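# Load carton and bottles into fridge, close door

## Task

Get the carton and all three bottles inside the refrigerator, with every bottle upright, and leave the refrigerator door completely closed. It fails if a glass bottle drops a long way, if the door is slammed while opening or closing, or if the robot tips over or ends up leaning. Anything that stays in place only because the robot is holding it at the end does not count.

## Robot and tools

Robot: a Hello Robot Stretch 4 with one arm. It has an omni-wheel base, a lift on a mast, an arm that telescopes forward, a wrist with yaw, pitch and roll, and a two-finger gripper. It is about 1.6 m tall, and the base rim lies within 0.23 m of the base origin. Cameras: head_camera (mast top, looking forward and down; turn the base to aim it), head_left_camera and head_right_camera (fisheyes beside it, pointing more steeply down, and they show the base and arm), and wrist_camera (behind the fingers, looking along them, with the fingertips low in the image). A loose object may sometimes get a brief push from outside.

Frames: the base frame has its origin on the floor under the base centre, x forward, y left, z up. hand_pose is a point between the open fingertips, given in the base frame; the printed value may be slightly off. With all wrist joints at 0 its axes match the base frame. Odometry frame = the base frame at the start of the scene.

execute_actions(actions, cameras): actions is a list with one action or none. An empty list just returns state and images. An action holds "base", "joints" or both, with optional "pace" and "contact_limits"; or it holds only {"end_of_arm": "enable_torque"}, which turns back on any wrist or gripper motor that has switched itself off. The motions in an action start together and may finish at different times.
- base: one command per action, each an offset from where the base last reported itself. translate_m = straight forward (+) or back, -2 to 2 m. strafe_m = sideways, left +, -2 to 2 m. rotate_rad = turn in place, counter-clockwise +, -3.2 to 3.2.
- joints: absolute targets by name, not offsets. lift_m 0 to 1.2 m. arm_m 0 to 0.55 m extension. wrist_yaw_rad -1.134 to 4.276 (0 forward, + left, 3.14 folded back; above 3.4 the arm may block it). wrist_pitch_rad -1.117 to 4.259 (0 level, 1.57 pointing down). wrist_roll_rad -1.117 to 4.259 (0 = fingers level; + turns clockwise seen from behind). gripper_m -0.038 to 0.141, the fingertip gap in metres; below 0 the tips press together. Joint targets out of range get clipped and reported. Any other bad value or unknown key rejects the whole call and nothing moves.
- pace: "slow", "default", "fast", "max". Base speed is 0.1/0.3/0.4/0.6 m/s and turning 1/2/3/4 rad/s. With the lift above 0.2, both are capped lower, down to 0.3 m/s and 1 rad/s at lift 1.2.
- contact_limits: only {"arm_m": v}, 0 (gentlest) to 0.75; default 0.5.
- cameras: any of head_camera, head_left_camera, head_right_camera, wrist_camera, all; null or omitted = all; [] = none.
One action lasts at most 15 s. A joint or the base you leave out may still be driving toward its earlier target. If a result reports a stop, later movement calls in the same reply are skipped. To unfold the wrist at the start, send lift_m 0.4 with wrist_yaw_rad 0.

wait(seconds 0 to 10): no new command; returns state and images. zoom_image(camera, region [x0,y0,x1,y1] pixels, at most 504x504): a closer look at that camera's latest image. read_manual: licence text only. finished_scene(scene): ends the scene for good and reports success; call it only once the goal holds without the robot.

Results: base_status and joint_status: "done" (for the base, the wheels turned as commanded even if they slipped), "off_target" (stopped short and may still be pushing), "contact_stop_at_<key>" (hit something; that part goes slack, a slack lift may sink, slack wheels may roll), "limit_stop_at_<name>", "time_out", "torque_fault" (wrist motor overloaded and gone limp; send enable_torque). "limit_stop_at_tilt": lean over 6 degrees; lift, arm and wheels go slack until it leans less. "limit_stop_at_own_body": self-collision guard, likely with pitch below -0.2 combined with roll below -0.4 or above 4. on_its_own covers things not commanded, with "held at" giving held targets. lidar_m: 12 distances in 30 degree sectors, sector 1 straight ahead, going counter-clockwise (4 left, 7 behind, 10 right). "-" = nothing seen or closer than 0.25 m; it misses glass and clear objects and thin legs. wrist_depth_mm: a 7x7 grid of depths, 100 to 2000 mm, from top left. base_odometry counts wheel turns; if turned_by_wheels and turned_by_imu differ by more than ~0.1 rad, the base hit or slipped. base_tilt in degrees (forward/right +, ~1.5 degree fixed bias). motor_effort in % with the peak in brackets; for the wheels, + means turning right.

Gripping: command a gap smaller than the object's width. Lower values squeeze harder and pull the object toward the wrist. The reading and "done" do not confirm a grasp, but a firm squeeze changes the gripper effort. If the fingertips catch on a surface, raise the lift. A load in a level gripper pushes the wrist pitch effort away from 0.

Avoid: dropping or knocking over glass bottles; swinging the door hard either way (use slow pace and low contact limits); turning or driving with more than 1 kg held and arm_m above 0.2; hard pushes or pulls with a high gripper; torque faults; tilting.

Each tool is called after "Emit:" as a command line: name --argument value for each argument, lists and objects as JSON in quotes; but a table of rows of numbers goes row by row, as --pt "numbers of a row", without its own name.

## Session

Emit:
execute_actions --actions '[]'

Scene clock: 0.00 s.
base_odometry: x=+0.000 y=+0.000 heading=+0.000 (m, m, rad; odometry frame)
turned_by_wheels: +0.000 (rad since the last result)
turned_by_imu: +0.000 (rad since the last result)
base_tilt: forward=+0.0 right=-0.4 (deg)
lidar_m: 1.07 1.10 1.54 3.17 3.30 2.16 2.62 2.28 0.82 0.76 0.79 1.09
base_status: not commanded
joint_positions: lift_m=+0.264 arm_m=-0.002 wrist_yaw_rad=+3.082 wrist_pitch_rad=+0.006 wrist_roll_rad=+0.013 gripper_m=+0.057
joint_status: not commanded
motor_effort: lift_m=+21 arm_m=+0 wrist_yaw_rad=+0 wrist_pitch_rad=-6 wrist_roll_rad=+0 gripper_m=-2 wheel_0=+0 wheel_1=+0 wheel_2=+0 (%)
hand_pose: x=-0.1141 y=+0.1045 z=+0.4410 quat_wxyz=(+0.030, -0.003, +0.007, +1.000) (m; base frame)
wrist_depth_mm: - 138 - - - - - / - 130 - - - - - / 107 139 218 - - - - / 134 142 - - - - - / - - - - - - - / 1464 1464 194 1499 198 1618 1576 / 991 931 1008 111 1060 1025 1078
pictures: head_camera, head_left_camera, head_right_camera, wrist_camera
camera_calibration (this result's frames):
wrist_camera: T_world_to_cam=[[0.0412372, 0.99869, 0.030305, -0.115189], [0.0281573, 0.0291571, -0.999178, 0.495128], [-0.998753, 0.0420566, -0.0269181, 0.116767], [0, 0, 0, 1]] pos_world=[0.107429, 0.0956904, 0.501355]
Images, in order (width x height): head_camera 420x560, head_left_camera 420x672, head_right_camera 420x672, wrist_camera 616x392.

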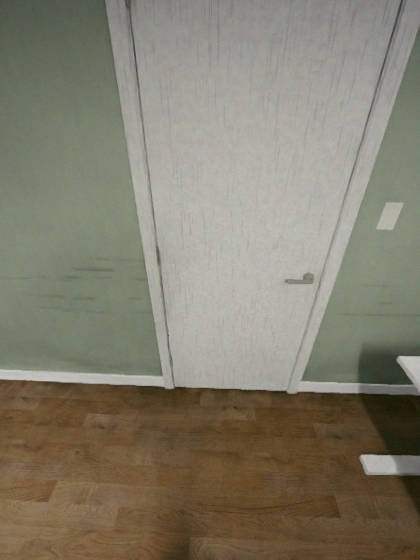

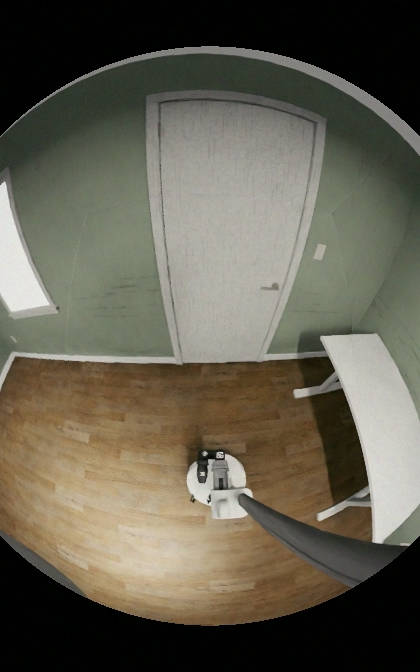

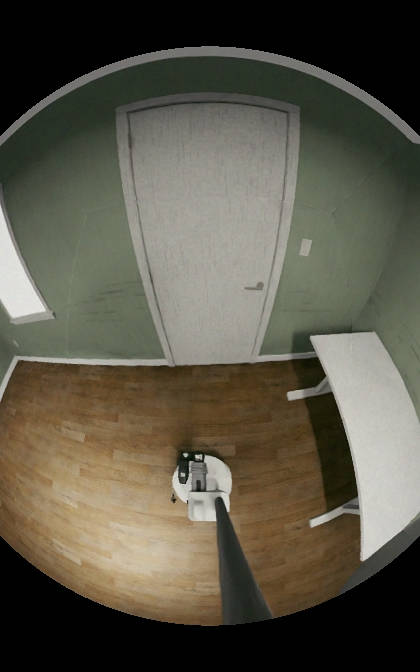

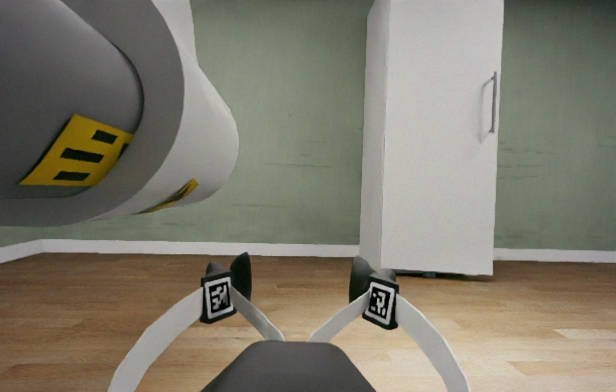

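Emit:
execute_actions --actions '[{"base":{"rotate_rad":2.33},"joints":{"lift_m":0.2},"pace":"fast"}]' --cameras '["head_camera"]'

Emit:
execute_actions --actions '[{"base":{"translate_m":2.0},"joints":{"lift_m":0.4,"wrist_yaw_rad":0,"gripper_m":0},"pace":"max"}]' --cameras '["head_camera","head_left_camera"]'

Scene clock: 2.73 s.
base_odometry: x=+0.000 y=+0.000 heading=+2.330 (m, m, rad; odometry frame)
turned_by_wheels: +2.330 (rad since the last result)
turned_by_imu: +2.294 (rad since the last result)
base_tilt: forward=+0.0 right=-0.4 (deg)
lidar_m: 2.19 2.11 2.62 0.96 0.75 0.77 0.91 1.07 1.07 1.24 2.01 3.14
base_status: done
joint_positions: lift_m=+0.200 arm_m=-0.002 wrist_yaw_rad=+3.082 wrist_pitch_rad=+0.006 wrist_roll_rad=+0.013 gripper_m=+0.057
joint_status: all done
motor_effort: lift_m=+17(19) arm_m=-1(0) wrist_yaw_rad=+2(0) wrist_pitch_rad=-4(7) wrist_roll_rad=-1(2) gripper_m=-4(2) wheel_0=+0(4) wheel_1=+0(8) wheel_2=+0(7) (%)
hand_pose: x=-0.1141 y=+0.1045 z=+0.3769 quat_wxyz=(+0.030, -0.003, +0.007, +1.000) (m; base frame)
wrist_depth_mm: - 138 1499 1863 1708 1499 1281 / - 130 1464 1756 1060 842 831 / 107 139 217 1808 1661 1430 1281 / 134 142 1537 1808 1661 1464 1308 / 1042 1229 1464 1863 1661 1430 1281 / 1078 1182 194 1205 198 1366 1205 / 866 831 904 111 917 891 946
pictures: head_camera
Images, in order (width x height): head_camera 420x560.

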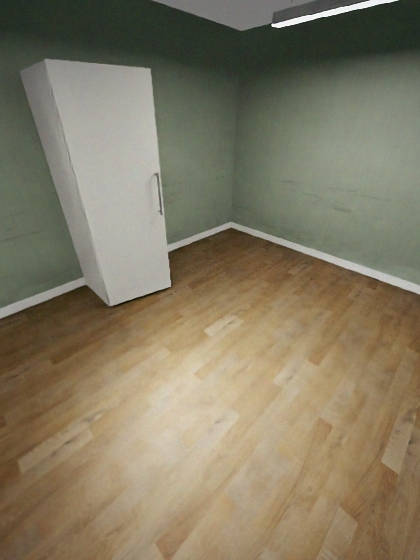

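Scene clock: 7.63 s.
base_odometry: x=-1.377 y=+1.451 heading=+2.330 (m, m, rad; odometry frame)
turned_by_wheels: +0.000 (rad since the last result)
turned_by_imu: +0.000 (rad since the last result)
base_tilt: forward=+0.1 right=-0.3 (deg)
lidar_m: 1.57 1.31 0.52 0.65 2.43 2.38 2.90 2.41 2.38 2.01 1.68 1.66
base_status: done
joint_positions: lift_m=+0.400 arm_m=-0.002 wrist_yaw_rad=+0.000 wrist_pitch_rad=+0.006 wrist_roll_rad=+0.013 gripper_m=+0.000
joint_status: all done
motor_effort: lift_m=+25(29) arm_m=-1(1) wrist_yaw_rad=+0(7) wrist_pitch_rad=-6(6) wrist_roll_rad=-2(2) gripper_m=-5(7) wheel_0=-1(8) wheel_1=-2(5) wheel_2=+0(12) (%)
hand_pose: x=+0.4571 y=-0.0874 z=+0.5763 quat_wxyz=(+1.000, +0.007, +0.003, +0.000) (m; base frame)
wrist_depth_mm: 1008 1160 1397 1756 1576 1366 1182 / 1008 1205 1430 1756 1618 1336 1182 / 1008 1182 1464 1756 1661 1397 1160 / 1008 1205 1464 1756 1537 1336 1160 / 1042 1205 1464 1756 1576 1366 1160 / 1042 1205 185 192 1464 1336 1182 / 1042 1118 1255 111 1229 1255 1160
pictures: head_camera, head_left_camera
Images, in order (width x height): head_camera 420x560, head_left_camera 420x672.

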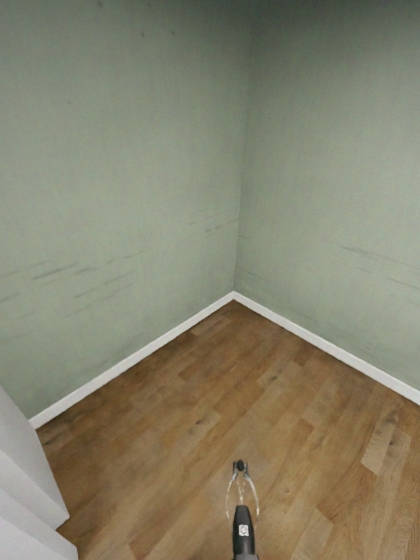

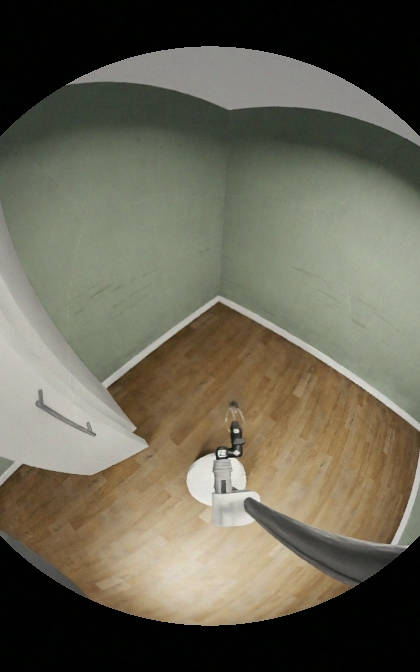

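Emit:
execute_actions --actions '[{"base":{"translate_m":0.57},"pace":"fast"}]' --cameras '[]'

Emit:
execute_actions --actions '[{"base":{"rotate_rad":2.03},"joints":{"wrist_roll_rad":1.57}}]' --cameras '["head_camera","wrist_camera"]'

Scene clock: 10.97 s.
base_odometry: x=-1.769 y=+1.864 heading=+2.330 (m, m, rad; odometry frame)
turned_by_wheels: +0.000 (rad since the last result)
turned_by_imu: -0.001 (rad since the last result)
base_tilt: forward=+0.0 right=-0.4 (deg)
lidar_m: 1.12 0.92 0.92 0.68 0.60 2.92 3.38 2.79 2.76 1.53 1.25 1.23
base_status: done
joint_positions: lift_m=+0.400 arm_m=-0.002 wrist_yaw_rad=+0.000 wrist_pitch_rad=+0.006 wrist_roll_rad=+0.013 gripper_m=+0.000
joint_status: not commanded
motor_effort: lift_m=+24(24) arm_m=+0(1) wrist_yaw_rad=+2(1) wrist_pitch_rad=-6(5) wrist_roll_rad=-3(1) gripper_m=-5(6) wheel_0=-1(8) wheel_1=-1(3) wheel_2=-1(11) (%)
hand_pose: x=+0.4571 y=-0.0874 z=+0.5763 quat_wxyz=(+1.000, +0.007, +0.003, +0.000) (m; base frame)
wrist_depth_mm: 707 820 991 1255 1138 976 831 / 715 820 1008 1229 1118 976 842 / 707 831 1025 1229 1118 960 842 / 707 842 991 1255 1118 960 842 / 723 842 1008 1229 1118 960 842 / 723 842 186 192 1025 946 842 / 723 798 960 112 1098 946 842
pictures: none
No camera images: the call's "cameras" was empty. Leave "cameras" out to get every camera's image.

Scene clock: 13.27 s.
base_odometry: x=-1.769 y=+1.864 heading=-1.923 (m, m, rad; odometry frame)
turned_by_wheels: +2.030 (rad since the last result)
turned_by_imu: +1.999 (rad since the last result)
base_tilt: forward=+0.0 right=-0.4 (deg)
lidar_m: 0.58 2.87 2.92 2.84 2.78 1.62 1.26 1.22 1.18 0.95 0.92 0.69
base_status: done
joint_positions: lift_m=+0.400 arm_m=-0.002 wrist_yaw_rad=+0.000 wrist_pitch_rad=+0.006 wrist_roll_rad=+1.570 gripper_m=+0.000
joint_status: all done
motor_effort: lift_m=+24(24) arm_m=-1(0) wrist_yaw_rad=+2(1) wrist_pitch_rad=-7(5) wrist_roll_rad=-1(2) gripper_m=-4(3) wheel_0=+1(6) wheel_1=+0(10) wheel_2=+0(4) (%)
hand_pose: x=+0.4572 y=-0.0874 z=+0.5763 quat_wxyz=(+0.707, +0.707, +0.002, -0.002) (m; base frame)
wrist_depth_mm: 517 521 525 530 539 544 544 / 480 488 496 496 500 500 504 / 455 459 459 462 469 469 466 / 477 466 455 449 452 455 449 / 931 931 976 960 960 778 661 / 397 413 185 192 430 564 615 / 384 379 384 112 387 387 387
pictures: head_camera, wrist_camera
camera_calibration (this result's frames):
wrist_camera: T_world_to_cam=[[0.012675, -0.0448592, -0.998913, 0.563801], [-0.0212077, 0.998756, -0.0451213, 0.177326], [0.999695, 0.0217566, 0.0117079, -0.238574], [0, 0, 0, 1]] pos_world=[0.235116, -0.146623, 0.573982]
Images, in order (width x height): head_camera 420x560, wrist_camera 616x392.

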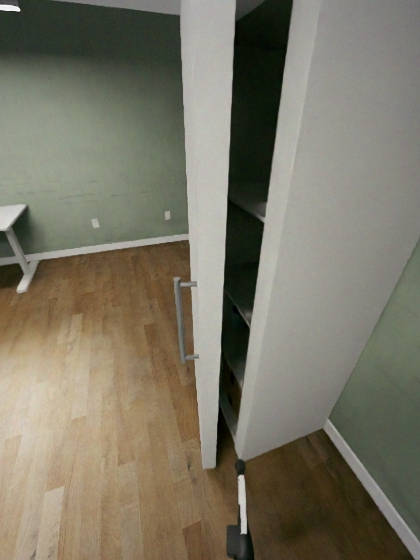

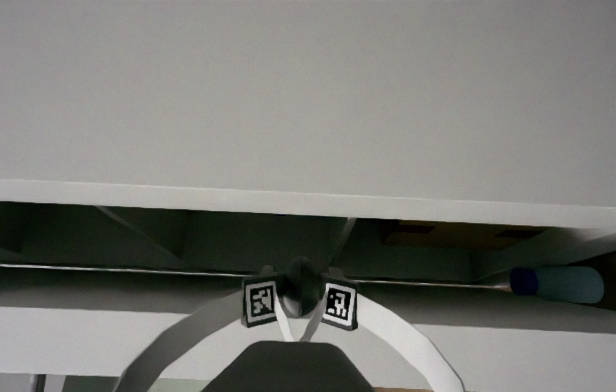

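Emit:
execute_actions --actions '[{"joints":{"arm_m":0.24},"contact_limits":{"arm_m":0.15}}]' --cameras '["wrist_camera"]'

Emit:
execute_actions --actions '[{"base":{"strafe_m":0.3},"pace":"slow"}]' --cameras '["head_camera"]'

Scene clock: 15.43 s.
base_odometry: x=-1.769 y=+1.864 heading=-1.923 (m, m, rad; odometry frame)
turned_by_wheels: +0.000 (rad since the last result)
turned_by_imu: +0.000 (rad since the last result)
base_tilt: forward=+0.0 right=-0.4 (deg)
lidar_m: 0.58 2.89 2.94 2.83 2.80 1.61 1.27 1.24 1.21 0.95 0.92 0.70
base_status: not commanded
joint_positions: lift_m=+0.400 arm_m=+0.239 wrist_yaw_rad=+0.000 wrist_pitch_rad=+0.005 wrist_roll_rad=+1.570 gripper_m=+0.000
joint_status: all done
motor_effort: lift_m=+24(24) arm_m=+6(6) wrist_yaw_rad=+1(1) wrist_pitch_rad=-5(6) wrist_roll_rad=-1(1) gripper_m=-5(4) wheel_0=+0(1) wheel_1=+0(0) wheel_2=+0(0) (%)
contact_limits: arm_m 0.15
hand_pose: x=+0.6984 y=-0.0874 z=+0.5764 quat_wxyz=(+0.707, +0.707, +0.002, -0.002) (m; base frame)
wrist_depth_mm: 236 237 240 241 244 246 247 / 220 223 223 224 228 228 229 / 207 208 209 211 211 213 214 / 209 204 201 204 204 202 204 / 525 668 732 569 480 462 452 / 621 668 185 191 683 707 640 / 342 297 353 111 351 404 421
pictures: wrist_camera
camera_calibration (this result's frames):
wrist_camera: T_world_to_cam=[[0.0127384, -0.0447354, -0.998918, 0.560731], [-0.021186, 0.998762, -0.0449986, 0.182362], [0.999694, 0.0217363, 0.0117748, -0.479745], [0, 0, 0, 1]] pos_world=[0.476319, -0.146624, 0.573979]
Images, in order (width x height): wrist_camera 616x392.

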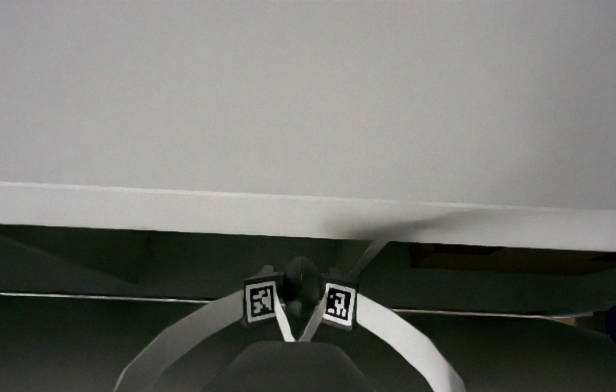

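Scene clock: 19.57 s.
base_odometry: x=-1.488 y=+1.761 heading=-1.923 (m, m, rad; odometry frame)
turned_by_wheels: +0.000 (rad since the last result)
turned_by_imu: +0.000 (rad since the last result)
base_tilt: forward=+0.0 right=-0.4 (deg)
lidar_m: 0.63 2.70 2.81 2.55 2.51 1.75 1.37 1.36 1.47 1.21 1.16 0.79
base_status: done
joint_positions: lift_m=+0.400 arm_m=+0.239 wrist_yaw_rad=+0.000 wrist_pitch_rad=+0.005 wrist_roll_rad=+1.570 gripper_m=+0.000
joint_status: not commanded
motor_effort: lift_m=+24(24) arm_m=+6(6) wrist_yaw_rad=+1(24) wrist_pitch_rad=-6(5) wrist_roll_rad=-2(5) gripper_m=-5(5) wheel_0=+0(12) wheel_1=+2(0) wheel_2=+0(4) (%)
hand_pose: x=+0.6984 y=-0.0875 z=+0.5764 quat_wxyz=(+0.707, +0.707, +0.002, -0.002) (m; base frame)
wrist_depth_mm: 768 647 809 798 580 477 473 / 741 699 750 741 759 750 569 / 715 707 715 707 715 715 668 / 549 569 580 597 615 634 654 / 407 413 427 433 442 452 462 / 324 329 185 192 330 349 359 / 268 255 273 111 274 286 293
pictures: head_camera
Images, in order (width x height): head_camera 420x560.

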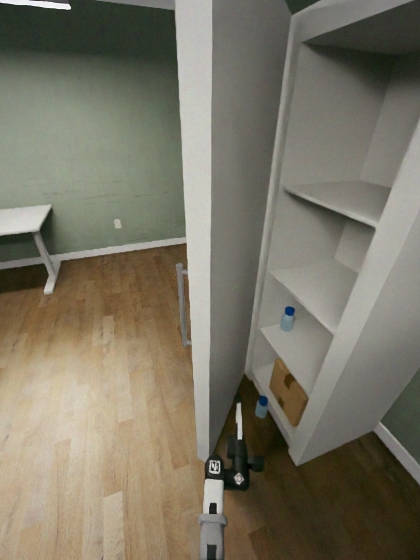

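Emit:
execute_actions --actions '[{"base":{"strafe_m":0.24},"joints":{"arm_m":0.38},"pace":"slow"}]' --cameras '["head_camera"]'

Scene clock: 23.53 s.
base_odometry: x=-1.263 y=+1.678 heading=-1.923 (m, m, rad; odometry frame)
turned_by_wheels: +0.000 (rad since the last result)
turned_by_imu: +0.000 (rad since the last result)
base_tilt: forward=+0.0 right=-0.4 (deg)
lidar_m: 0.90 2.58 2.70 2.34 2.29 1.93 1.47 1.44 1.57 1.44 0.93 0.94
base_status: done
joint_positions: lift_m=+0.400 arm_m=+0.379 wrist_yaw_rad=+0.000 wrist_pitch_rad=+0.005 wrist_roll_rad=+1.570 gripper_m=+0.000
joint_status: all done
motor_effort: lift_m=+24(24) arm_m=+6(9) wrist_yaw_rad=+2(28) wrist_pitch_rad=-5(6) wrist_roll_rad=-2(2) gripper_m=-6(5) wheel_0=+0(6) wheel_1=+2(4) wheel_2=+0(9) (%)
hand_pose: x=+0.8383 y=-0.0875 z=+0.5764 quat_wxyz=(+0.707, +0.707, +0.002, -0.002) (m; base frame)
wrist_depth_mm: 564 574 574 580 585 580 585 / 521 525 525 530 535 544 544 / 477 480 480 484 492 492 496 / 442 442 442 452 455 455 462 / 410 413 415 418 421 427 430 / 387 389 186 191 389 397 399 / 359 355 366 111 368 373 375
pictures: head_camera
Images, in order (width x height): head_camera 420x560.

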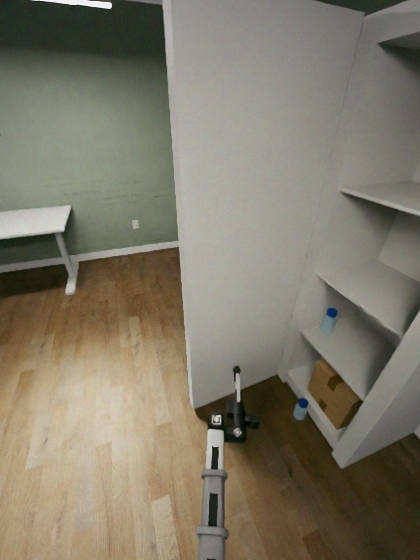

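Emit:
execute_actions --actions '[{"base":{"rotate_rad":-1.08},"joints":{"arm_m":0.1,"wrist_roll_rad":0,"wrist_pitch_rad":0.4,"gripper_m":0.13}}]' --cameras '["head_left_camera"]'

Emit:
execute_actions --actions '[{"base":{"strafe_m":0.63},"joints":{"arm_m":0.25,"lift_m":0.01}}]' --cameras '["head_camera","wrist_camera","head_left_camera"]'

Scene clock: 26.43 s.
base_odometry: x=-1.263 y=+1.678 heading=-3.003 (m, m, rad; odometry frame)
turned_by_wheels: -1.080 (rad since the last result)
turned_by_imu: -1.064 (rad since the last result)
base_tilt: forward=+0.0 right=-0.5 (deg)
lidar_m: 1.00 0.94 0.94 2.56 2.71 2.38 2.32 1.89 1.47 1.44 1.56 1.44
base_status: done
joint_positions: lift_m=+0.400 arm_m=+0.101 wrist_yaw_rad=+0.000 wrist_pitch_rad=+0.402 wrist_roll_rad=+0.000 gripper_m=+0.130
joint_status: all done
motor_effort: lift_m=+24(24) arm_m=-6(7) wrist_yaw_rad=+1(2) wrist_pitch_rad=-7(6) wrist_roll_rad=-3(6) gripper_m=-1(8) wheel_0=+0(5) wheel_1=-2(4) wheel_2=-2(6) (%)
hand_pose: x=+0.5374 y=-0.0875 z=+0.4651 quat_wxyz=(+0.980, +0.000, +0.200, +0.000) (m; base frame)
wrist_depth_mm: 525 676 991 991 960 946 917 / 554 683 1060 1060 991 991 946 / 597 699 1118 1098 1078 1042 1008 / 668 715 1182 1160 1138 1098 1060 / 741 691 1025 1078 1118 1118 1098 / 732 707 788 866 213 866 904 / 691 699 715 111 732 723 759
pictures: head_left_camera
Images, in order (width x height): head_left_camera 420x672.

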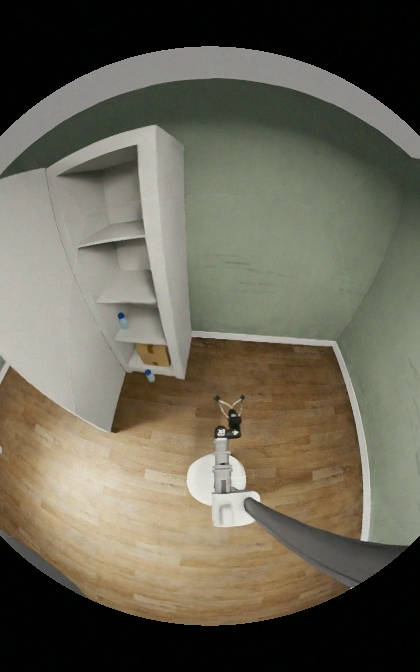

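Scene clock: 29.87 s.
base_odometry: x=-1.176 y=+1.054 heading=-3.003 (m, m, rad; odometry frame)
turned_by_wheels: +0.000 (rad since the last result)
turned_by_imu: -0.001 (rad since the last result)
base_tilt: forward=+0.0 right=-0.4 (deg)
lidar_m: 0.88 0.39 0.44 1.97 2.03 2.31 2.25 2.41 2.12 2.07 1.94 0.93
base_status: done
joint_positions: lift_m=+0.010 arm_m=+0.249 wrist_yaw_rad=+0.000 wrist_pitch_rad=+0.402 wrist_roll_rad=+0.000 gripper_m=+0.130
joint_status: all done
motor_effort: lift_m=+16(22) arm_m=+6(6) wrist_yaw_rad=+1(3) wrist_pitch_rad=-6(5) wrist_roll_rad=-1(1) gripper_m=-1(2) wheel_0=+1(8) wheel_1=-1(2) wheel_2=+0(1) (%)
hand_pose: x=+0.6854 y=-0.0874 z=+0.0758 quat_wxyz=(+0.980, +0.000, +0.200, +0.000) (m; base frame)
wrist_depth_mm: 433 535 459 439 427 424 377 / 449 496 477 462 455 410 878 / 452 477 455 442 436 430 809 / 484 496 473 466 492 452 559 / 366 373 382 387 397 402 407 / 294 278 282 309 213 306 322 / 248 250 253 112 260 255 266
pictures: head_camera, head_left_camera, wrist_camera
camera_calibration (this result's frames):
wrist_camera: T_world_to_cam=[[0.0339264, -0.99888, 0.0329858, -0.115246], [-0.40981, -0.0440063, -0.911109, 0.400432], [0.91154, 0.0173927, -0.410844, -0.368813], [0, 0, 0, 1]] pos_world=[0.504199, -0.0910809, 0.217114]
Images, in order (width x height): head_camera 420x560, head_left_camera 420x672, wrist_camera 616x392.

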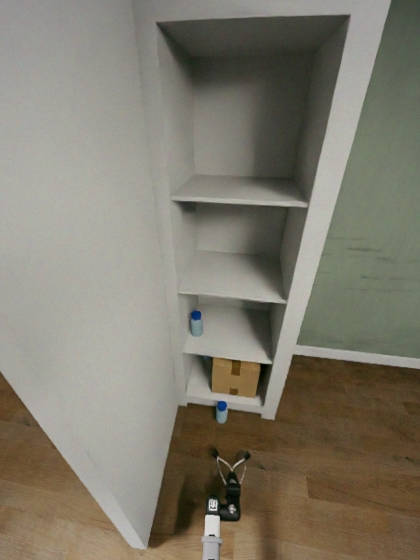

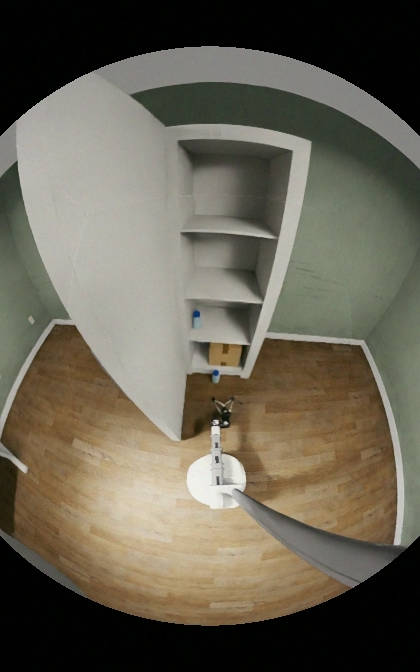

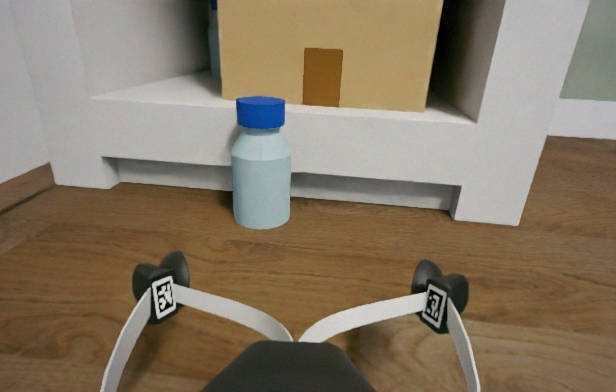

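Emit:
execute_actions --actions '[{"base":{"strafe_m":0.052},"joints":{"arm_m":0.38,"lift_m":0.0}}]' --cameras '["wrist_camera"]'

Scene clock: 31.60 s.
base_odometry: x=-1.169 y=+1.002 heading=-3.004 (m, m, rad; odometry frame)
turned_by_wheels: +0.000 (rad since the last result)
turned_by_imu: +0.000 (rad since the last result)
base_tilt: forward=+0.0 right=-0.4 (deg)
lidar_m: 0.76 0.37 2.40 1.90 2.00 2.30 2.26 2.40 2.15 2.12 1.94 0.95
base_status: done
joint_positions: lift_m=+0.001 arm_m=+0.379 wrist_yaw_rad=+0.000 wrist_pitch_rad=+0.402 wrist_roll_rad=+0.000 gripper_m=+0.130
joint_status: all done
joint sent to its limit — the command would take lift_m past its lower limit, so that joint was sent only as far as its limit.
motor_effort: lift_m=+16(16) arm_m=+6(6) wrist_yaw_rad=-1(1) wrist_pitch_rad=-5(6) wrist_roll_rad=-2(3) gripper_m=-1(2) wheel_0=+0(5) wheel_1=-1(6) wheel_2=-1(2) (%)
hand_pose: x=+0.8154 y=-0.0874 z=+0.0669 quat_wxyz=(+0.980, +0.000, +0.200, +0.000) (m; base frame)
wrist_depth_mm: 320 433 559 327 319 312 347 / 336 415 462 345 334 329 370 / 351 342 334 274 319 314 320 / 375 392 355 278 330 324 314 / 351 355 364 294 377 366 343 / 283 266 271 294 213 291 309 / 238 239 243 111 250 246 255
pictures: wrist_camera
camera_calibration (this result's frames):
wrist_camera: T_world_to_cam=[[0.0339673, -0.998878, 0.0329864, -0.119385], [-0.409809, -0.0440236, -0.911108, 0.445589], [0.911539, 0.0174298, -0.410845, -0.490949], [0, 0, 0, 1]] pos_world=[0.63418, -0.0910774, 0.208215]
Images, in order (width x height): wrist_camera 616x392.

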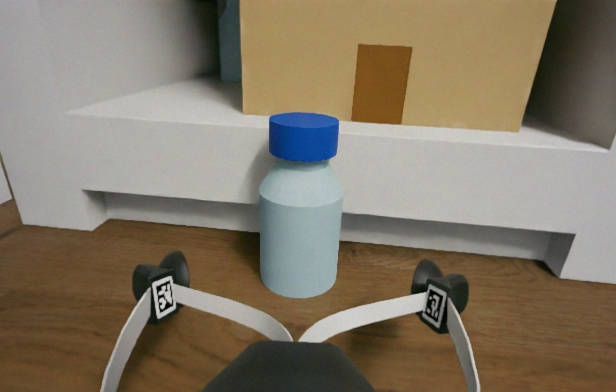

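Emit:
execute_actions --actions '[{"joints":{"arm_m":0.473},"contact_limits":{"arm_m":0.15}}]' --cameras '["wrist_camera"]'

Emit:
execute_actions --actions '[{"joints":{"gripper_m":0.02}}]' --cameras '["wrist_camera"]'

Scene clock: 33.43 s.
base_odometry: x=-1.169 y=+1.002 heading=-3.004 (m, m, rad; odometry frame)
turned_by_wheels: +0.000 (rad since the last result)
turned_by_imu: +0.000 (rad since the last result)
base_tilt: forward=+0.0 right=-0.4 (deg)
lidar_m: 0.76 0.37 2.41 1.90 1.99 2.30 2.24 2.41 2.18 2.12 1.94 0.95
base_status: not commanded
joint_positions: lift_m=+0.001 arm_m=+0.472 wrist_yaw_rad=+0.000 wrist_pitch_rad=+0.402 wrist_roll_rad=+0.000 gripper_m=+0.130
joint_status: all done
motor_effort: lift_m=+16(16) arm_m=+6(7) wrist_yaw_rad=-1(1) wrist_pitch_rad=-6(5) wrist_roll_rad=-2(1) gripper_m=-3(1) wheel_0=+0(0) wheel_1=-1(1) wheel_2=+0(0) (%)
contact_limits: arm_m 0.15
hand_pose: x=+0.9084 y=-0.0874 z=+0.0669 quat_wxyz=(+0.980, +0.000, +0.200, +0.000) (m; base frame)
wrist_depth_mm: 300 415 252 241 236 230 225 / 304 399 267 256 248 243 238 / 257 266 273 266 262 255 251 / 266 257 249 178 235 229 226 / 306 278 263 190 248 242 236 / 283 266 217 192 213 283 286 / 236 238 241 112 250 244 254
pictures: wrist_camera
camera_calibration (this result's frames):
wrist_camera: T_world_to_cam=[[0.033957, -0.998879, 0.0329863, -0.122538], [-0.409813, -0.0440194, -0.911107, 0.483715], [0.911537, 0.0174203, -0.410848, -0.575744], [0, 0, 0, 1]] pos_world=[0.727206, -0.0910783, 0.208214]
Images, in order (width x height): wrist_camera 616x392.

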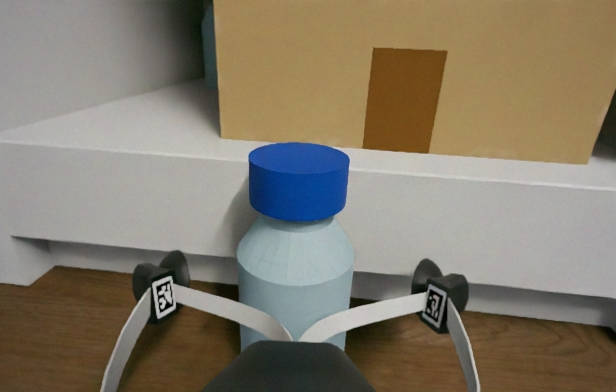

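Scene clock: 35.43 s.
base_odometry: x=-1.169 y=+1.002 heading=-3.004 (m, m, rad; odometry frame)
turned_by_wheels: +0.000 (rad since the last result)
turned_by_imu: +0.000 (rad since the last result)
base_tilt: forward=+0.1 right=-0.3 (deg)
lidar_m: 0.75 0.35 2.42 1.90 1.99 2.30 2.25 2.41 2.15 2.12 1.93 0.95
base_status: not commanded
joint_positions: lift_m=+0.001 arm_m=+0.472 wrist_yaw_rad=+0.000 wrist_pitch_rad=+0.407 wrist_roll_rad=+0.000 gripper_m=+0.020
joint_status: all done
motor_effort: lift_m=+17(17) arm_m=+6(6) wrist_yaw_rad=+2(2) wrist_pitch_rad=-20(19) wrist_roll_rad=-2(3) gripper_m=-18(18) wheel_0=+0(0) wheel_1=-1(0) wheel_2=-1(1) (%)
hand_pose: x=+0.9079 y=-0.0874 z=+0.0655 quat_wxyz=(+0.979, +0.000, +0.202, +0.000) (m; base frame)
wrist_depth_mm: 298 413 251 241 235 229 225 / 303 402 268 256 248 243 237 / 255 250 259 264 258 255 249 / 267 258 250 165 235 228 224 / 306 314 264 177 249 244 236 / 277 270 186 179 185 291 285 / 234 227 237 111 243 232 249
pictures: wrist_camera
camera_calibration (this result's frames):
wrist_camera: T_world_to_cam=[[0.03416, -0.998875, 0.0328869, -0.122646], [-0.414065, -0.0440941, -0.909179, 0.485978], [0.909606, 0.0174403, -0.415106, -0.573793], [0, 0, 0, 1]] pos_world=[0.727342, -0.0910725, 0.207689]
Images, in order (width x height): wrist_camera 616x392.

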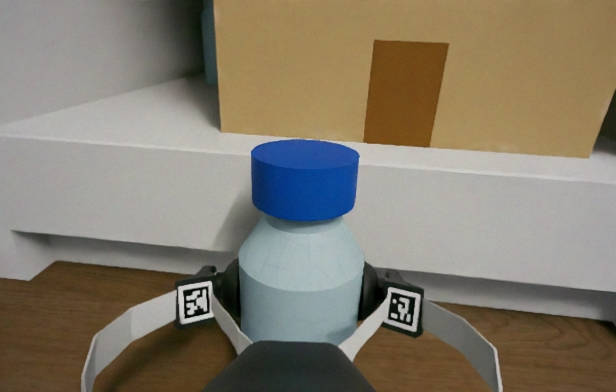

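Emit:
execute_actions --actions '[{"base":{"strafe_m":-0.12},"joints":{"lift_m":0.56,"arm_m":0.41}}]' --cameras '["wrist_camera","head_camera"]'

Scene clock: 38.97 s.
base_odometry: x=-1.185 y=+1.121 heading=-3.004 (m, m, rad; odometry frame)
turned_by_wheels: +0.000 (rad since the last result)
turned_by_imu: +0.000 (rad since the last result)
base_tilt: forward=+0.0 right=-0.5 (deg)
lidar_m: 0.84 0.45 0.44 2.02 2.11 2.32 2.27 2.41 2.05 2.00 1.94 0.92
base_status: done
joint_positions: lift_m=+0.559 arm_m=+0.411 wrist_yaw_rad=+0.000 wrist_pitch_rad=+0.407 wrist_roll_rad=+0.000 gripper_m=+0.020
joint_status: all done
motor_effort: lift_m=+28(29) arm_m=-6(7) wrist_yaw_rad=+0(0) wrist_pitch_rad=-19(20) wrist_roll_rad=-2(2) gripper_m=-18(17) wheel_0=-1(10) wheel_1=+0(9) wheel_2=+0(4) (%)
hand_pose: x=+0.8469 y=-0.0874 z=+0.6235 quat_wxyz=(+0.979, +0.000, +0.202, +0.000) (m; base frame)
wrist_depth_mm: 442 621 654 640 621 277 229 / 452 621 691 683 654 265 241 / 455 640 741 699 699 266 257 / 466 525 603 165 549 282 276 / 433 442 430 177 442 300 854 / 462 389 187 178 185 315 946 / 488 473 455 111 439 342 946
pictures: head_camera, wrist_camera
camera_calibration (this result's frames):
wrist_camera: T_world_to_cam=[[0.0340256, -0.99888, 0.032884, -0.138836], [-0.414147, -0.0440372, -0.909144, 0.968128], [0.909574, 0.0173154, -0.415182, -0.286633], [0, 0, 0, 1]] pos_world=[0.666386, -0.0910841, 0.765728]
Images, in order (width x height): head_camera 420x560, wrist_camera 616x392.

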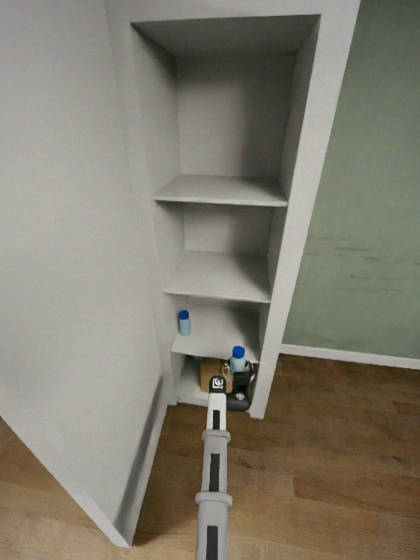

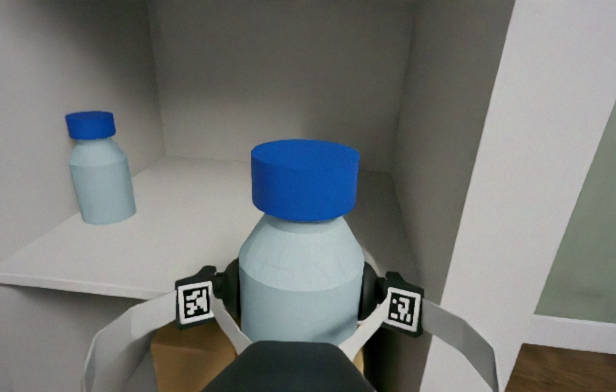

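Emit:
execute_actions --actions '[{"base":{"translate_m":0.1},"joints":{"arm_m":0.53},"contact_limits":{"arm_m":0.2}}]' --cameras '[]'

Emit:
execute_actions --actions '[{"joints":{"lift_m":0.518},"pace":"slow"}]' --cameras '["wrist_camera"]'

Scene clock: 40.93 s.
base_odometry: x=-1.284 y=+1.107 heading=-3.003 (m, m, rad; odometry frame)
turned_by_wheels: +0.000 (rad since the last result)
turned_by_imu: +0.000 (rad since the last result)
base_tilt: forward=+0.0 right=-0.4 (deg)
lidar_m: 0.82 0.45 0.37 2.01 2.10 2.42 2.36 2.53 2.05 2.01 1.79 0.84
base_status: done
joint_positions: lift_m=+0.559 arm_m=+0.529 wrist_yaw_rad=+0.000 wrist_pitch_rad=+0.407 wrist_roll_rad=+0.000 gripper_m=+0.020
joint_status: all done
motor_effort: lift_m=+28(28) arm_m=+5(6) wrist_yaw_rad=+0(1) wrist_pitch_rad=-19(19) wrist_roll_rad=-2(2) gripper_m=-17(19) wheel_0=+0(6) wheel_1=+0(10) wheel_2=+2(9) (%)
contact_limits: arm_m 0.2
hand_pose: x=+0.9649 y=-0.0874 z=+0.6235 quat_wxyz=(+0.979, +0.000, +0.202, +0.000) (m; base frame)
wrist_depth_mm: 421 469 455 442 433 340 221 / 427 500 488 466 459 325 215 / 436 525 517 484 484 312 211 / 439 554 544 165 517 303 205 / 421 445 427 176 452 291 200 / 342 343 187 178 185 263 196 / 297 289 300 111 309 225 191
pictures: none
No camera images: the call's "cameras" was empty. Leave "cameras" out to get every camera's image.

Scene clock: 42.13 s.
base_odometry: x=-1.284 y=+1.107 heading=-3.003 (m, m, rad; odometry frame)
turned_by_wheels: +0.000 (rad since the last result)
turned_by_imu: +0.000 (rad since the last result)
base_tilt: forward=+0.0 right=-0.4 (deg)
lidar_m: 0.81 0.44 0.39 2.02 2.09 2.40 2.35 2.54 2.06 2.01 1.81 0.82
base_status: not commanded
joint_positions: lift_m=+0.518 arm_m=+0.529 wrist_yaw_rad=+0.000 wrist_pitch_rad=+0.407 wrist_roll_rad=+0.000 gripper_m=+0.020
joint_status: all done
motor_effort: lift_m=+18(27) arm_m=+6(6) wrist_yaw_rad=+0(2) wrist_pitch_rad=-20(20) wrist_roll_rad=-2(2) gripper_m=-17(18) wheel_0=+1(0) wheel_1=+0(0) wheel_2=+2(2) (%)
hand_pose: x=+0.9649 y=-0.0874 z=+0.5823 quat_wxyz=(+0.979, +0.000, +0.202, +0.000) (m; base frame)
wrist_depth_mm: 421 469 455 445 433 340 220 / 427 500 484 469 455 325 216 / 433 525 521 484 480 312 210 / 427 492 496 164 504 301 206 / 362 370 359 177 394 293 201 / 296 287 187 178 184 263 196 / 250 243 253 111 259 225 192
pictures: wrist_camera
camera_calibration (this result's frames):
wrist_camera: T_world_to_cam=[[0.0342181, -0.998873, 0.0328764, -0.141627], [-0.414344, -0.044114, -0.909051, 0.979643], [0.909477, 0.0174839, -0.415386, -0.410817], [0, 0, 0, 1]] pos_world=[0.784384, -0.0910684, 0.724554]
Images, in order (width x height): wrist_camera 616x392.

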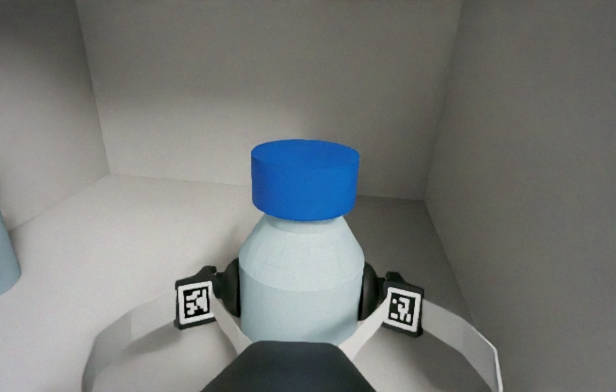

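The depth readings put the bottle about 14 mm above the shelf, so I will lower it before releasing.

Emit:
execute_actions --actions '[{"joints":{"lift_m":0.502},"pace":"slow"}]' --cameras '[]'

Emit:
execute_actions --actions '[{"joints":{"gripper_m":0.105}}]' --cameras '["wrist_camera"]'

Emit:
execute_actions --actions '[{"base":{"translate_m":-0.35},"joints":{"arm_m":0.0}}]' --cameras '["wrist_camera","head_camera"]'

Scene clock: 44.23 s.
base_odometry: x=-1.284 y=+1.107 heading=-3.003 (m, m, rad; odometry frame)
turned_by_wheels: +0.000 (rad since the last result)
turned_by_imu: +0.000 (rad since the last result)
base_tilt: forward=+0.0 right=-0.4 (deg)
lidar_m: 0.83 0.45 0.37 2.03 2.10 2.40 2.38 2.53 2.04 2.02 1.80 0.83
base_status: not commanded
joint_positions: lift_m=+0.502 arm_m=+0.529 wrist_yaw_rad=+0.000 wrist_pitch_rad=+0.406 wrist_roll_rad=+0.000 gripper_m=+0.020
joint_status: all done
motor_effort: lift_m=+17(18) arm_m=+6(6) wrist_yaw_rad=+0(1) wrist_pitch_rad=-15(21) wrist_roll_rad=-2(1) gripper_m=-18(21) wheel_0=+0(1) wheel_1=+0(0) wheel_2=+2(1) (%)
hand_pose: x=+0.9650 y=-0.0874 z=+0.5667 quat_wxyz=(+0.980, +0.000, +0.201, +0.000) (m; base frame)
wrist_depth_mm: 421 469 455 442 430 338 220 / 424 500 480 469 462 327 215 / 433 530 512 477 488 314 210 / 424 459 462 164 492 303 204 / 340 347 336 177 366 294 200 / 277 267 187 178 183 262 196 / 232 226 235 111 241 224 192
pictures: none
No camera images: the call's "cameras" was empty. Leave "cameras" out to get every camera's image.

Scene clock: 45.90 s.
base_odometry: x=-1.284 y=+1.107 heading=-3.003 (m, m, rad; odometry frame)
turned_by_wheels: +0.000 (rad since the last result)
turned_by_imu: +0.000 (rad since the last result)
base_tilt: forward=+0.0 right=-0.4 (deg)
lidar_m: 0.82 0.45 0.38 2.03 2.10 2.41 2.36 2.54 2.05 2.01 1.79 0.83
base_status: not commanded
joint_positions: lift_m=+0.502 arm_m=+0.529 wrist_yaw_rad=+0.000 wrist_pitch_rad=+0.402 wrist_roll_rad=+0.000 gripper_m=+0.105
joint_status: all done
motor_effort: lift_m=+17(17) arm_m=+6(6) wrist_yaw_rad=+2(3) wrist_pitch_rad=-4(16) wrist_roll_rad=-1(1) gripper_m=-2(15) wheel_0=+0(1) wheel_1=+0(0) wheel_2=+1(2) (%)
hand_pose: x=+0.9654 y=-0.0875 z=+0.5677 quat_wxyz=(+0.980, +0.000, +0.200, +0.000) (m; base frame)
wrist_depth_mm: 421 469 455 445 433 338 220 / 427 496 480 469 459 324 215 / 430 530 512 488 484 315 210 / 424 466 477 169 496 303 204 / 345 349 342 182 373 293 200 / 279 272 198 182 198 274 196 / 235 229 238 112 247 234 193
pictures: wrist_camera
camera_calibration (this result's frames):
wrist_camera: T_world_to_cam=[[0.0336008, -0.998889, 0.0330493, -0.140789], [-0.409705, -0.0439284, -0.91116, 0.963355], [0.911599, 0.0170752, -0.410725, -0.422095], [0, 0, 0, 1]] pos_world=[0.784203, -0.0911063, 0.709059]
Images, in order (width x height): wrist_camera 616x392.

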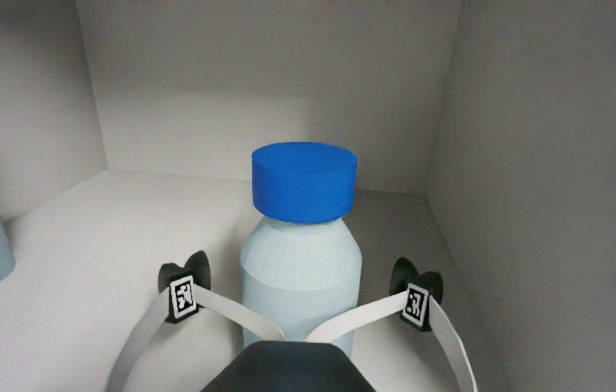

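Scene clock: 48.53 s.
base_odometry: x=-0.938 y=+1.155 heading=-3.003 (m, m, rad; odometry frame)
turned_by_wheels: +0.000 (rad since the last result)
turned_by_imu: +0.000 (rad since the last result)
base_tilt: forward=+0.0 right=-0.3 (deg)
lidar_m: 1.17 0.63 2.75 1.99 2.10 2.04 2.01 2.12 2.02 1.98 2.12 1.75
base_status: done
joint_positions: lift_m=+0.502 arm_m=+0.001 wrist_yaw_rad=+0.000 wrist_pitch_rad=+0.402 wrist_roll_rad=+0.000 gripper_m=+0.105
joint_status: all done
motor_effort: lift_m=+17(17) arm_m=-6(6) wrist_yaw_rad=+1(1) wrist_pitch_rad=-5(5) wrist_roll_rad=-1(2) gripper_m=+0(3) wheel_0=+0(5) wheel_1=+0(8) wheel_2=+0(9) (%)
hand_pose: x=+0.4374 y=-0.0875 z=+0.5677 quat_wxyz=(+0.980, +0.000, +0.200, +0.000) (m; base frame)
wrist_depth_mm: 549 778 1182 1255 1182 1308 1255 / 559 809 1060 1281 1308 1336 1308 / 564 820 1078 1060 1464 1464 1397 / 574 831 1182 1042 1537 1499 1430 / 580 831 1118 1118 1205 1366 1336 / 591 768 931 1008 198 1042 1078 / 597 788 842 111 842 842 878
pictures: head_camera, wrist_camera
camera_calibration (this result's frames):
wrist_camera: T_world_to_cam=[[0.0336292, -0.998888, 0.0330387, -0.123046], [-0.409993, -0.0439358, -0.91103, 0.747004], [0.911468, 0.0170916, -0.411015, 0.0594225], [0, 0, 0, 1]] pos_world=[0.256243, -0.0911048, 0.709032]
Images, in order (width x height): head_camera 420x560, wrist_camera 616x392.

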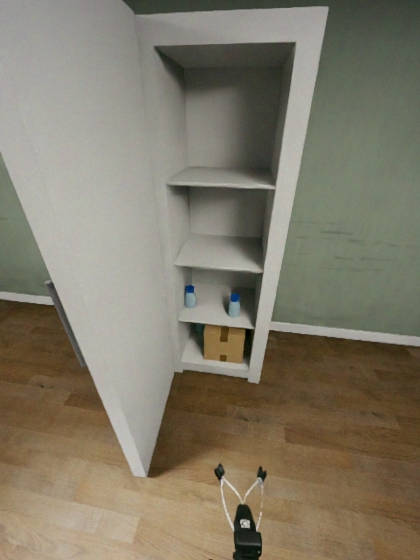

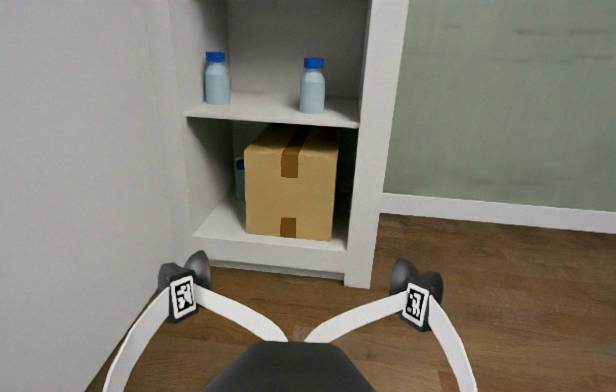

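Emit:
execute_actions --actions '[{"base":{"strafe_m":0.55},"joints":{"lift_m":0.38,"wrist_pitch_rad":0,"wrist_roll_rad":1.57,"gripper_m":0},"pace":"fast"}]' --cameras '["head_camera"]'

Emit:
execute_actions --actions '[{"joints":{"arm_m":0.22},"contact_limits":{"arm_m":0.1}}]' --cameras '["head_camera","wrist_camera"]'

Scene clock: 51.50 s.
base_odometry: x=-0.862 y=+0.611 heading=-3.003 (m, m, rad; odometry frame)
turned_by_wheels: +0.000 (rad since the last result)
turned_by_imu: +0.000 (rad since the last result)
base_tilt: forward=+0.1 right=-0.4 (deg)
lidar_m: 0.56 1.91 2.23 1.44 1.52 1.98 1.96 2.06 2.58 2.52 2.33 0.56
base_status: done
joint_positions: lift_m=+0.380 arm_m=+0.001 wrist_yaw_rad=+0.000 wrist_pitch_rad=+0.002 wrist_roll_rad=+1.570 gripper_m=+0.000
joint_status: all done
motor_effort: lift_m=+17(16) arm_m=-6(6) wrist_yaw_rad=+2(1) wrist_pitch_rad=-9(10) wrist_roll_rad=+0(4) gripper_m=-5(6) wheel_0=+2(11) wheel_1=-1(10) wheel_2=+1(0) (%)
hand_pose: x=+0.4604 y=-0.0874 z=+0.5579 quat_wxyz=(+0.707, +0.707, +0.001, -0.001) (m; base frame)
wrist_depth_mm: 1118 1336 1255 1255 991 960 798 / 1118 1366 1336 1366 1008 976 809 / 325 325 325 327 325 327 327 / 1537 1499 1537 1537 329 329 329 / 1618 1576 1576 1576 1576 1098 768 / 1576 1576 185 192 1499 1098 750 / 1618 1661 1661 111 1618 991 759
pictures: head_camera
Images, in order (width x height): head_camera 420x560.

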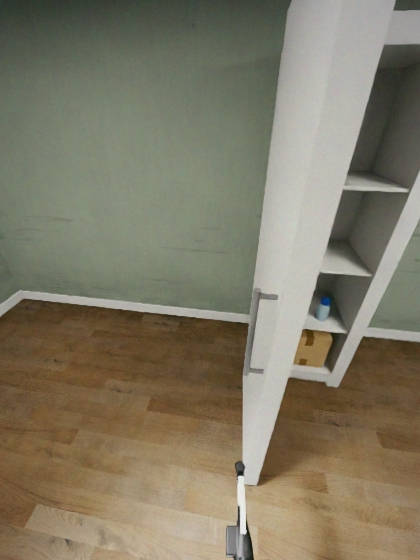

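Scene clock: 53.27 s.
base_odometry: x=-0.862 y=+0.611 heading=-3.003 (m, m, rad; odometry frame)
turned_by_wheels: +0.000 (rad since the last result)
turned_by_imu: +0.000 (rad since the last result)
base_tilt: forward=+0.0 right=-0.4 (deg)
lidar_m: 0.58 1.91 2.25 1.45 1.53 2.00 1.96 2.07 2.57 2.52 2.31 0.56
base_status: not commanded
joint_positions: lift_m=+0.380 arm_m=+0.219 wrist_yaw_rad=+0.000 wrist_pitch_rad=+0.002 wrist_roll_rad=+1.570 gripper_m=+0.000
joint_status: all done
motor_effort: lift_m=+17(17) arm_m=+6(6) wrist_yaw_rad=-1(1) wrist_pitch_rad=-6(6) wrist_roll_rad=+0(0) gripper_m=-5(5) wheel_0=+1(2) wheel_1=+0(1) wheel_2=+0(1) (%)
contact_limits: arm_m 0.1
hand_pose: x=+0.6784 y=-0.0874 z=+0.5580 quat_wxyz=(+0.707, +0.707, +0.001, -0.001) (m; base frame)
wrist_depth_mm: 108 108 108 108 108 108 108 / 109 109 109 109 109 109 109 / 110 110 110 110 110 110 110 / 1336 1336 1308 111 111 112 399 / 1366 1336 1366 1308 1336 1098 778 / 1366 1397 186 192 1366 1098 750 / 1397 1397 1397 111 1366 1025 741
pictures: head_camera, wrist_camera
camera_calibration (this result's frames):
wrist_camera: T_world_to_cam=[[0.0162127, -0.0447409, -0.998867, 0.540264], [-0.0210285, 0.998762, -0.0450776, 0.181049], [0.999647, 0.0217355, 0.0152518, -0.461441], [0, 0, 0, 1]] pos_world=[0.456326, -0.146624, 0.554851]
Images, in order (width x height): head_camera 420x560, wrist_camera 616x392.

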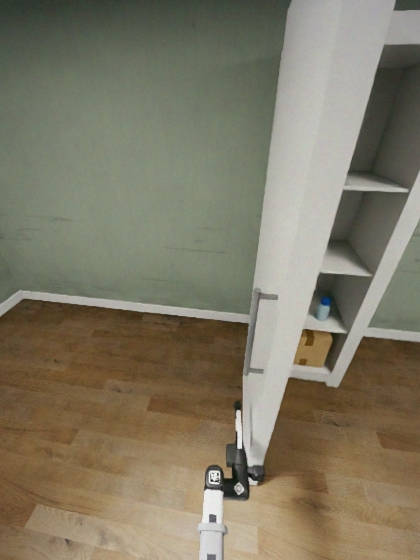

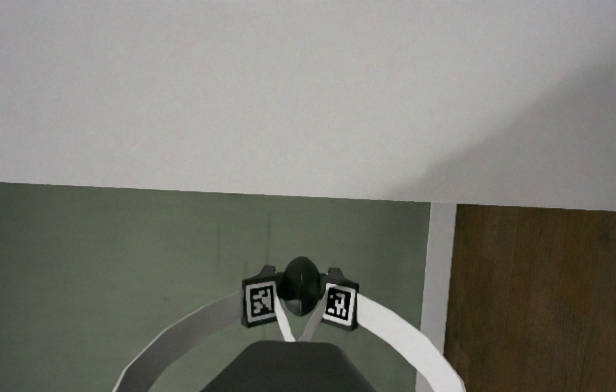

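Emit:
execute_actions --actions '[{"base":{"strafe_m":-0.5},"joints":{"arm_m":0.2},"pace":"slow"}]' --cameras '["head_camera"]'

Scene clock: 59.83 s.
base_odometry: x=-0.931 y=+1.106 heading=-3.004 (m, m, rad; odometry frame)
turned_by_wheels: +0.000 (rad since the last result)
turned_by_imu: +0.000 (rad since the last result)
base_tilt: forward=+0.0 right=-0.4 (deg)
lidar_m: 0.74 1.86 2.73 1.96 2.07 2.06 2.02 2.12 2.07 2.03 2.18 1.19
base_status: done
joint_positions: lift_m=+0.380 arm_m=+0.201 wrist_yaw_rad=+0.000 wrist_pitch_rad=+0.002 wrist_roll_rad=+1.570 gripper_m=+0.000
joint_status: all done
motor_effort: lift_m=+17(16) arm_m=-4(6) wrist_yaw_rad=+0(21) wrist_pitch_rad=-7(6) wrist_roll_rad=-2(1) gripper_m=-7(7) wheel_0=-1(13) wheel_1=-2(5) wheel_2=+0(1) (%)
hand_pose: x=+0.6602 y=-0.0874 z=+0.5580 quat_wxyz=(+0.707, +0.707, +0.001, -0.001) (m; base frame)
wrist_depth_mm: 1229 1229 1229 1205 1255 1205 798 / 723 723 1255 1229 1255 1078 778 / 342 340 345 353 359 366 373 / 368 364 362 359 357 353 349 / 427 418 415 402 407 407 399 / 504 496 185 192 452 477 466 / 615 559 569 111 559 554 564
pictures: head_camera
Images, in order (width x height): head_camera 420x560.

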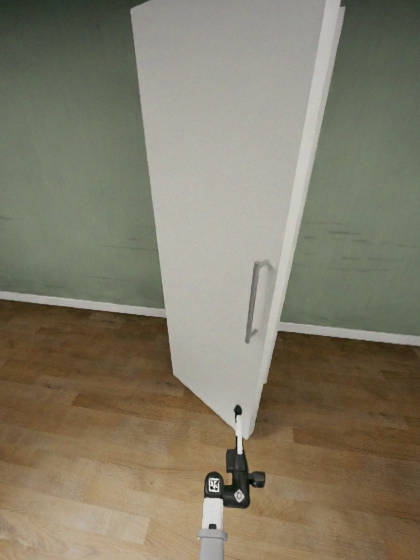

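Emit:
execute_actions --actions '[{"base":{"translate_m":0.28},"pace":"slow"}]' --cameras '["head_camera"]'

Scene clock: 64.63 s.
base_odometry: x=-1.208 y=+1.067 heading=-3.003 (m, m, rad; odometry frame)
turned_by_wheels: +0.000 (rad since the last result)
turned_by_imu: +0.000 (rad since the last result)
base_tilt: forward=+0.0 right=-0.4 (deg)
lidar_m: 0.82 0.87 2.32 1.98 2.04 2.32 2.28 2.45 2.11 2.05 1.90 0.80
base_status: done
joint_positions: lift_m=+0.380 arm_m=+0.200 wrist_yaw_rad=+0.000 wrist_pitch_rad=+0.002 wrist_roll_rad=+1.570 gripper_m=+0.000
joint_status: not commanded
motor_effort: lift_m=+16(17) arm_m=-2(5) wrist_yaw_rad=+3(22) wrist_pitch_rad=-5(3) wrist_roll_rad=-2(1) gripper_m=-5(4) wheel_0=+1(5) wheel_1=+1(3) wheel_2=-2(8) (%)
hand_pose: x=+0.6597 y=-0.0875 z=+0.5580 quat_wxyz=(+0.707, +0.707, +0.001, -0.001) (m; base frame)
wrist_depth_mm: 379 379 379 382 382 382 382 / 387 389 387 387 387 387 392 / 394 394 394 394 394 394 392 / 399 404 399 399 402 402 399 / 410 407 407 407 407 407 407 / 413 415 185 191 410 415 415 / 418 421 421 111 424 424 421
pictures: head_camera
Images, in order (width x height): head_camera 420x560.

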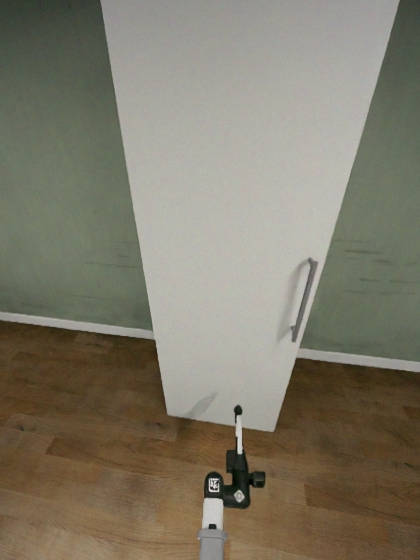

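Emit:
execute_actions --actions '[{"joints":{"arm_m":0.4},"contact_limits":{"arm_m":0.15},"pace":"slow"}]' --cameras '[]'

Scene clock: 69.70 s.
base_odometry: x=-1.208 y=+1.067 heading=-3.003 (m, m, rad; odometry frame)
turned_by_wheels: +0.000 (rad since the last result)
turned_by_imu: +0.000 (rad since the last result)
base_tilt: forward=-0.1 right=-0.4 (deg)
lidar_m: 0.81 0.88 2.32 1.97 2.03 2.35 2.28 2.46 2.10 2.06 1.91 0.78
base_status: not commanded
joint_positions: lift_m=+0.380 arm_m=+0.375 wrist_yaw_rad=-0.003 wrist_pitch_rad=+0.002 wrist_roll_rad=+1.570 gripper_m=+0.000
joint_status: arm_m contact_stop (moved +0.174 of +0.200)
on_its_own: arm_m is slack since a contact_stop (your +0.400 is given up)
motor_effort: lift_m=+16(16) arm_m=+0(12) wrist_yaw_rad=+11(20) wrist_pitch_rad=-5(6) wrist_roll_rad=-1(0) gripper_m=-3(7) wheel_0=+6(6) wheel_1=+3(3) wheel_2=-7(7) (%)
contact_limits: arm_m 0.15
hand_pose: x=+0.8337 y=-0.0884 z=+0.5581 quat_wxyz=(+0.707, +0.707, -0.001, -0.002) (m; base frame)
wrist_depth_mm: 216 216 216 216 217 216 216 / 220 220 220 220 220 222 220 / 224 224 224 224 224 224 224 / 229 228 229 228 227 228 228 / 232 231 232 231 231 232 232 / 236 236 185 203 234 236 236 / 240 239 238 111 239 240 241
pictures: none
No camera images: the call's "cameras" was empty. Leave "cameras" out to get every camera's image.

Emit:
execute_actions --actions '[{"joints":{"arm_m":0.33},"pace":"fast"}]' --cameras '[]'

Emit:
finished_scene --scene 2

Scene clock: 70.87 s.
base_odometry: x=-1.208 y=+1.067 heading=-3.003 (m, m, rad; odometry frame)
turned_by_wheels: +0.000 (rad since the last result)
turned_by_imu: +0.000 (rad since the last result)
base_tilt: forward=+0.0 right=-0.4 (deg)
lidar_m: 0.82 0.89 2.31 1.98 2.04 2.35 2.29 2.45 2.09 2.06 1.89 0.79
base_status: not commanded
joint_positions: lift_m=+0.380 arm_m=+0.331 wrist_yaw_rad=+0.000 wrist_pitch_rad=+0.002 wrist_roll_rad=+1.570 gripper_m=+0.000
joint_status: all done
motor_effort: lift_m=+17(16) arm_m=-6(8) wrist_yaw_rad=+1(10) wrist_pitch_rad=-6(8) wrist_roll_rad=+0(2) gripper_m=-3(2) wheel_0=+2(6) wheel_1=+1(3) wheel_2=-1(7) (%)
hand_pose: x=+0.7904 y=-0.0875 z=+0.5580 quat_wxyz=(+0.707, +0.707, +0.001, -0.001) (m; base frame)
wrist_depth_mm: 257 257 256 256 256 256 256 / 263 260 262 262 262 260 260 / 265 266 265 266 266 265 265 / 268 271 271 270 270 270 270 / 274 274 274 274 276 274 274 / 279 279 185 193 277 281 279 / 285 283 285 111 283 282 285
pictures: none
No camera images: the call's "cameras" was empty. Leave "cameras" out to get every camera's image.

The scene is finished: the task was done.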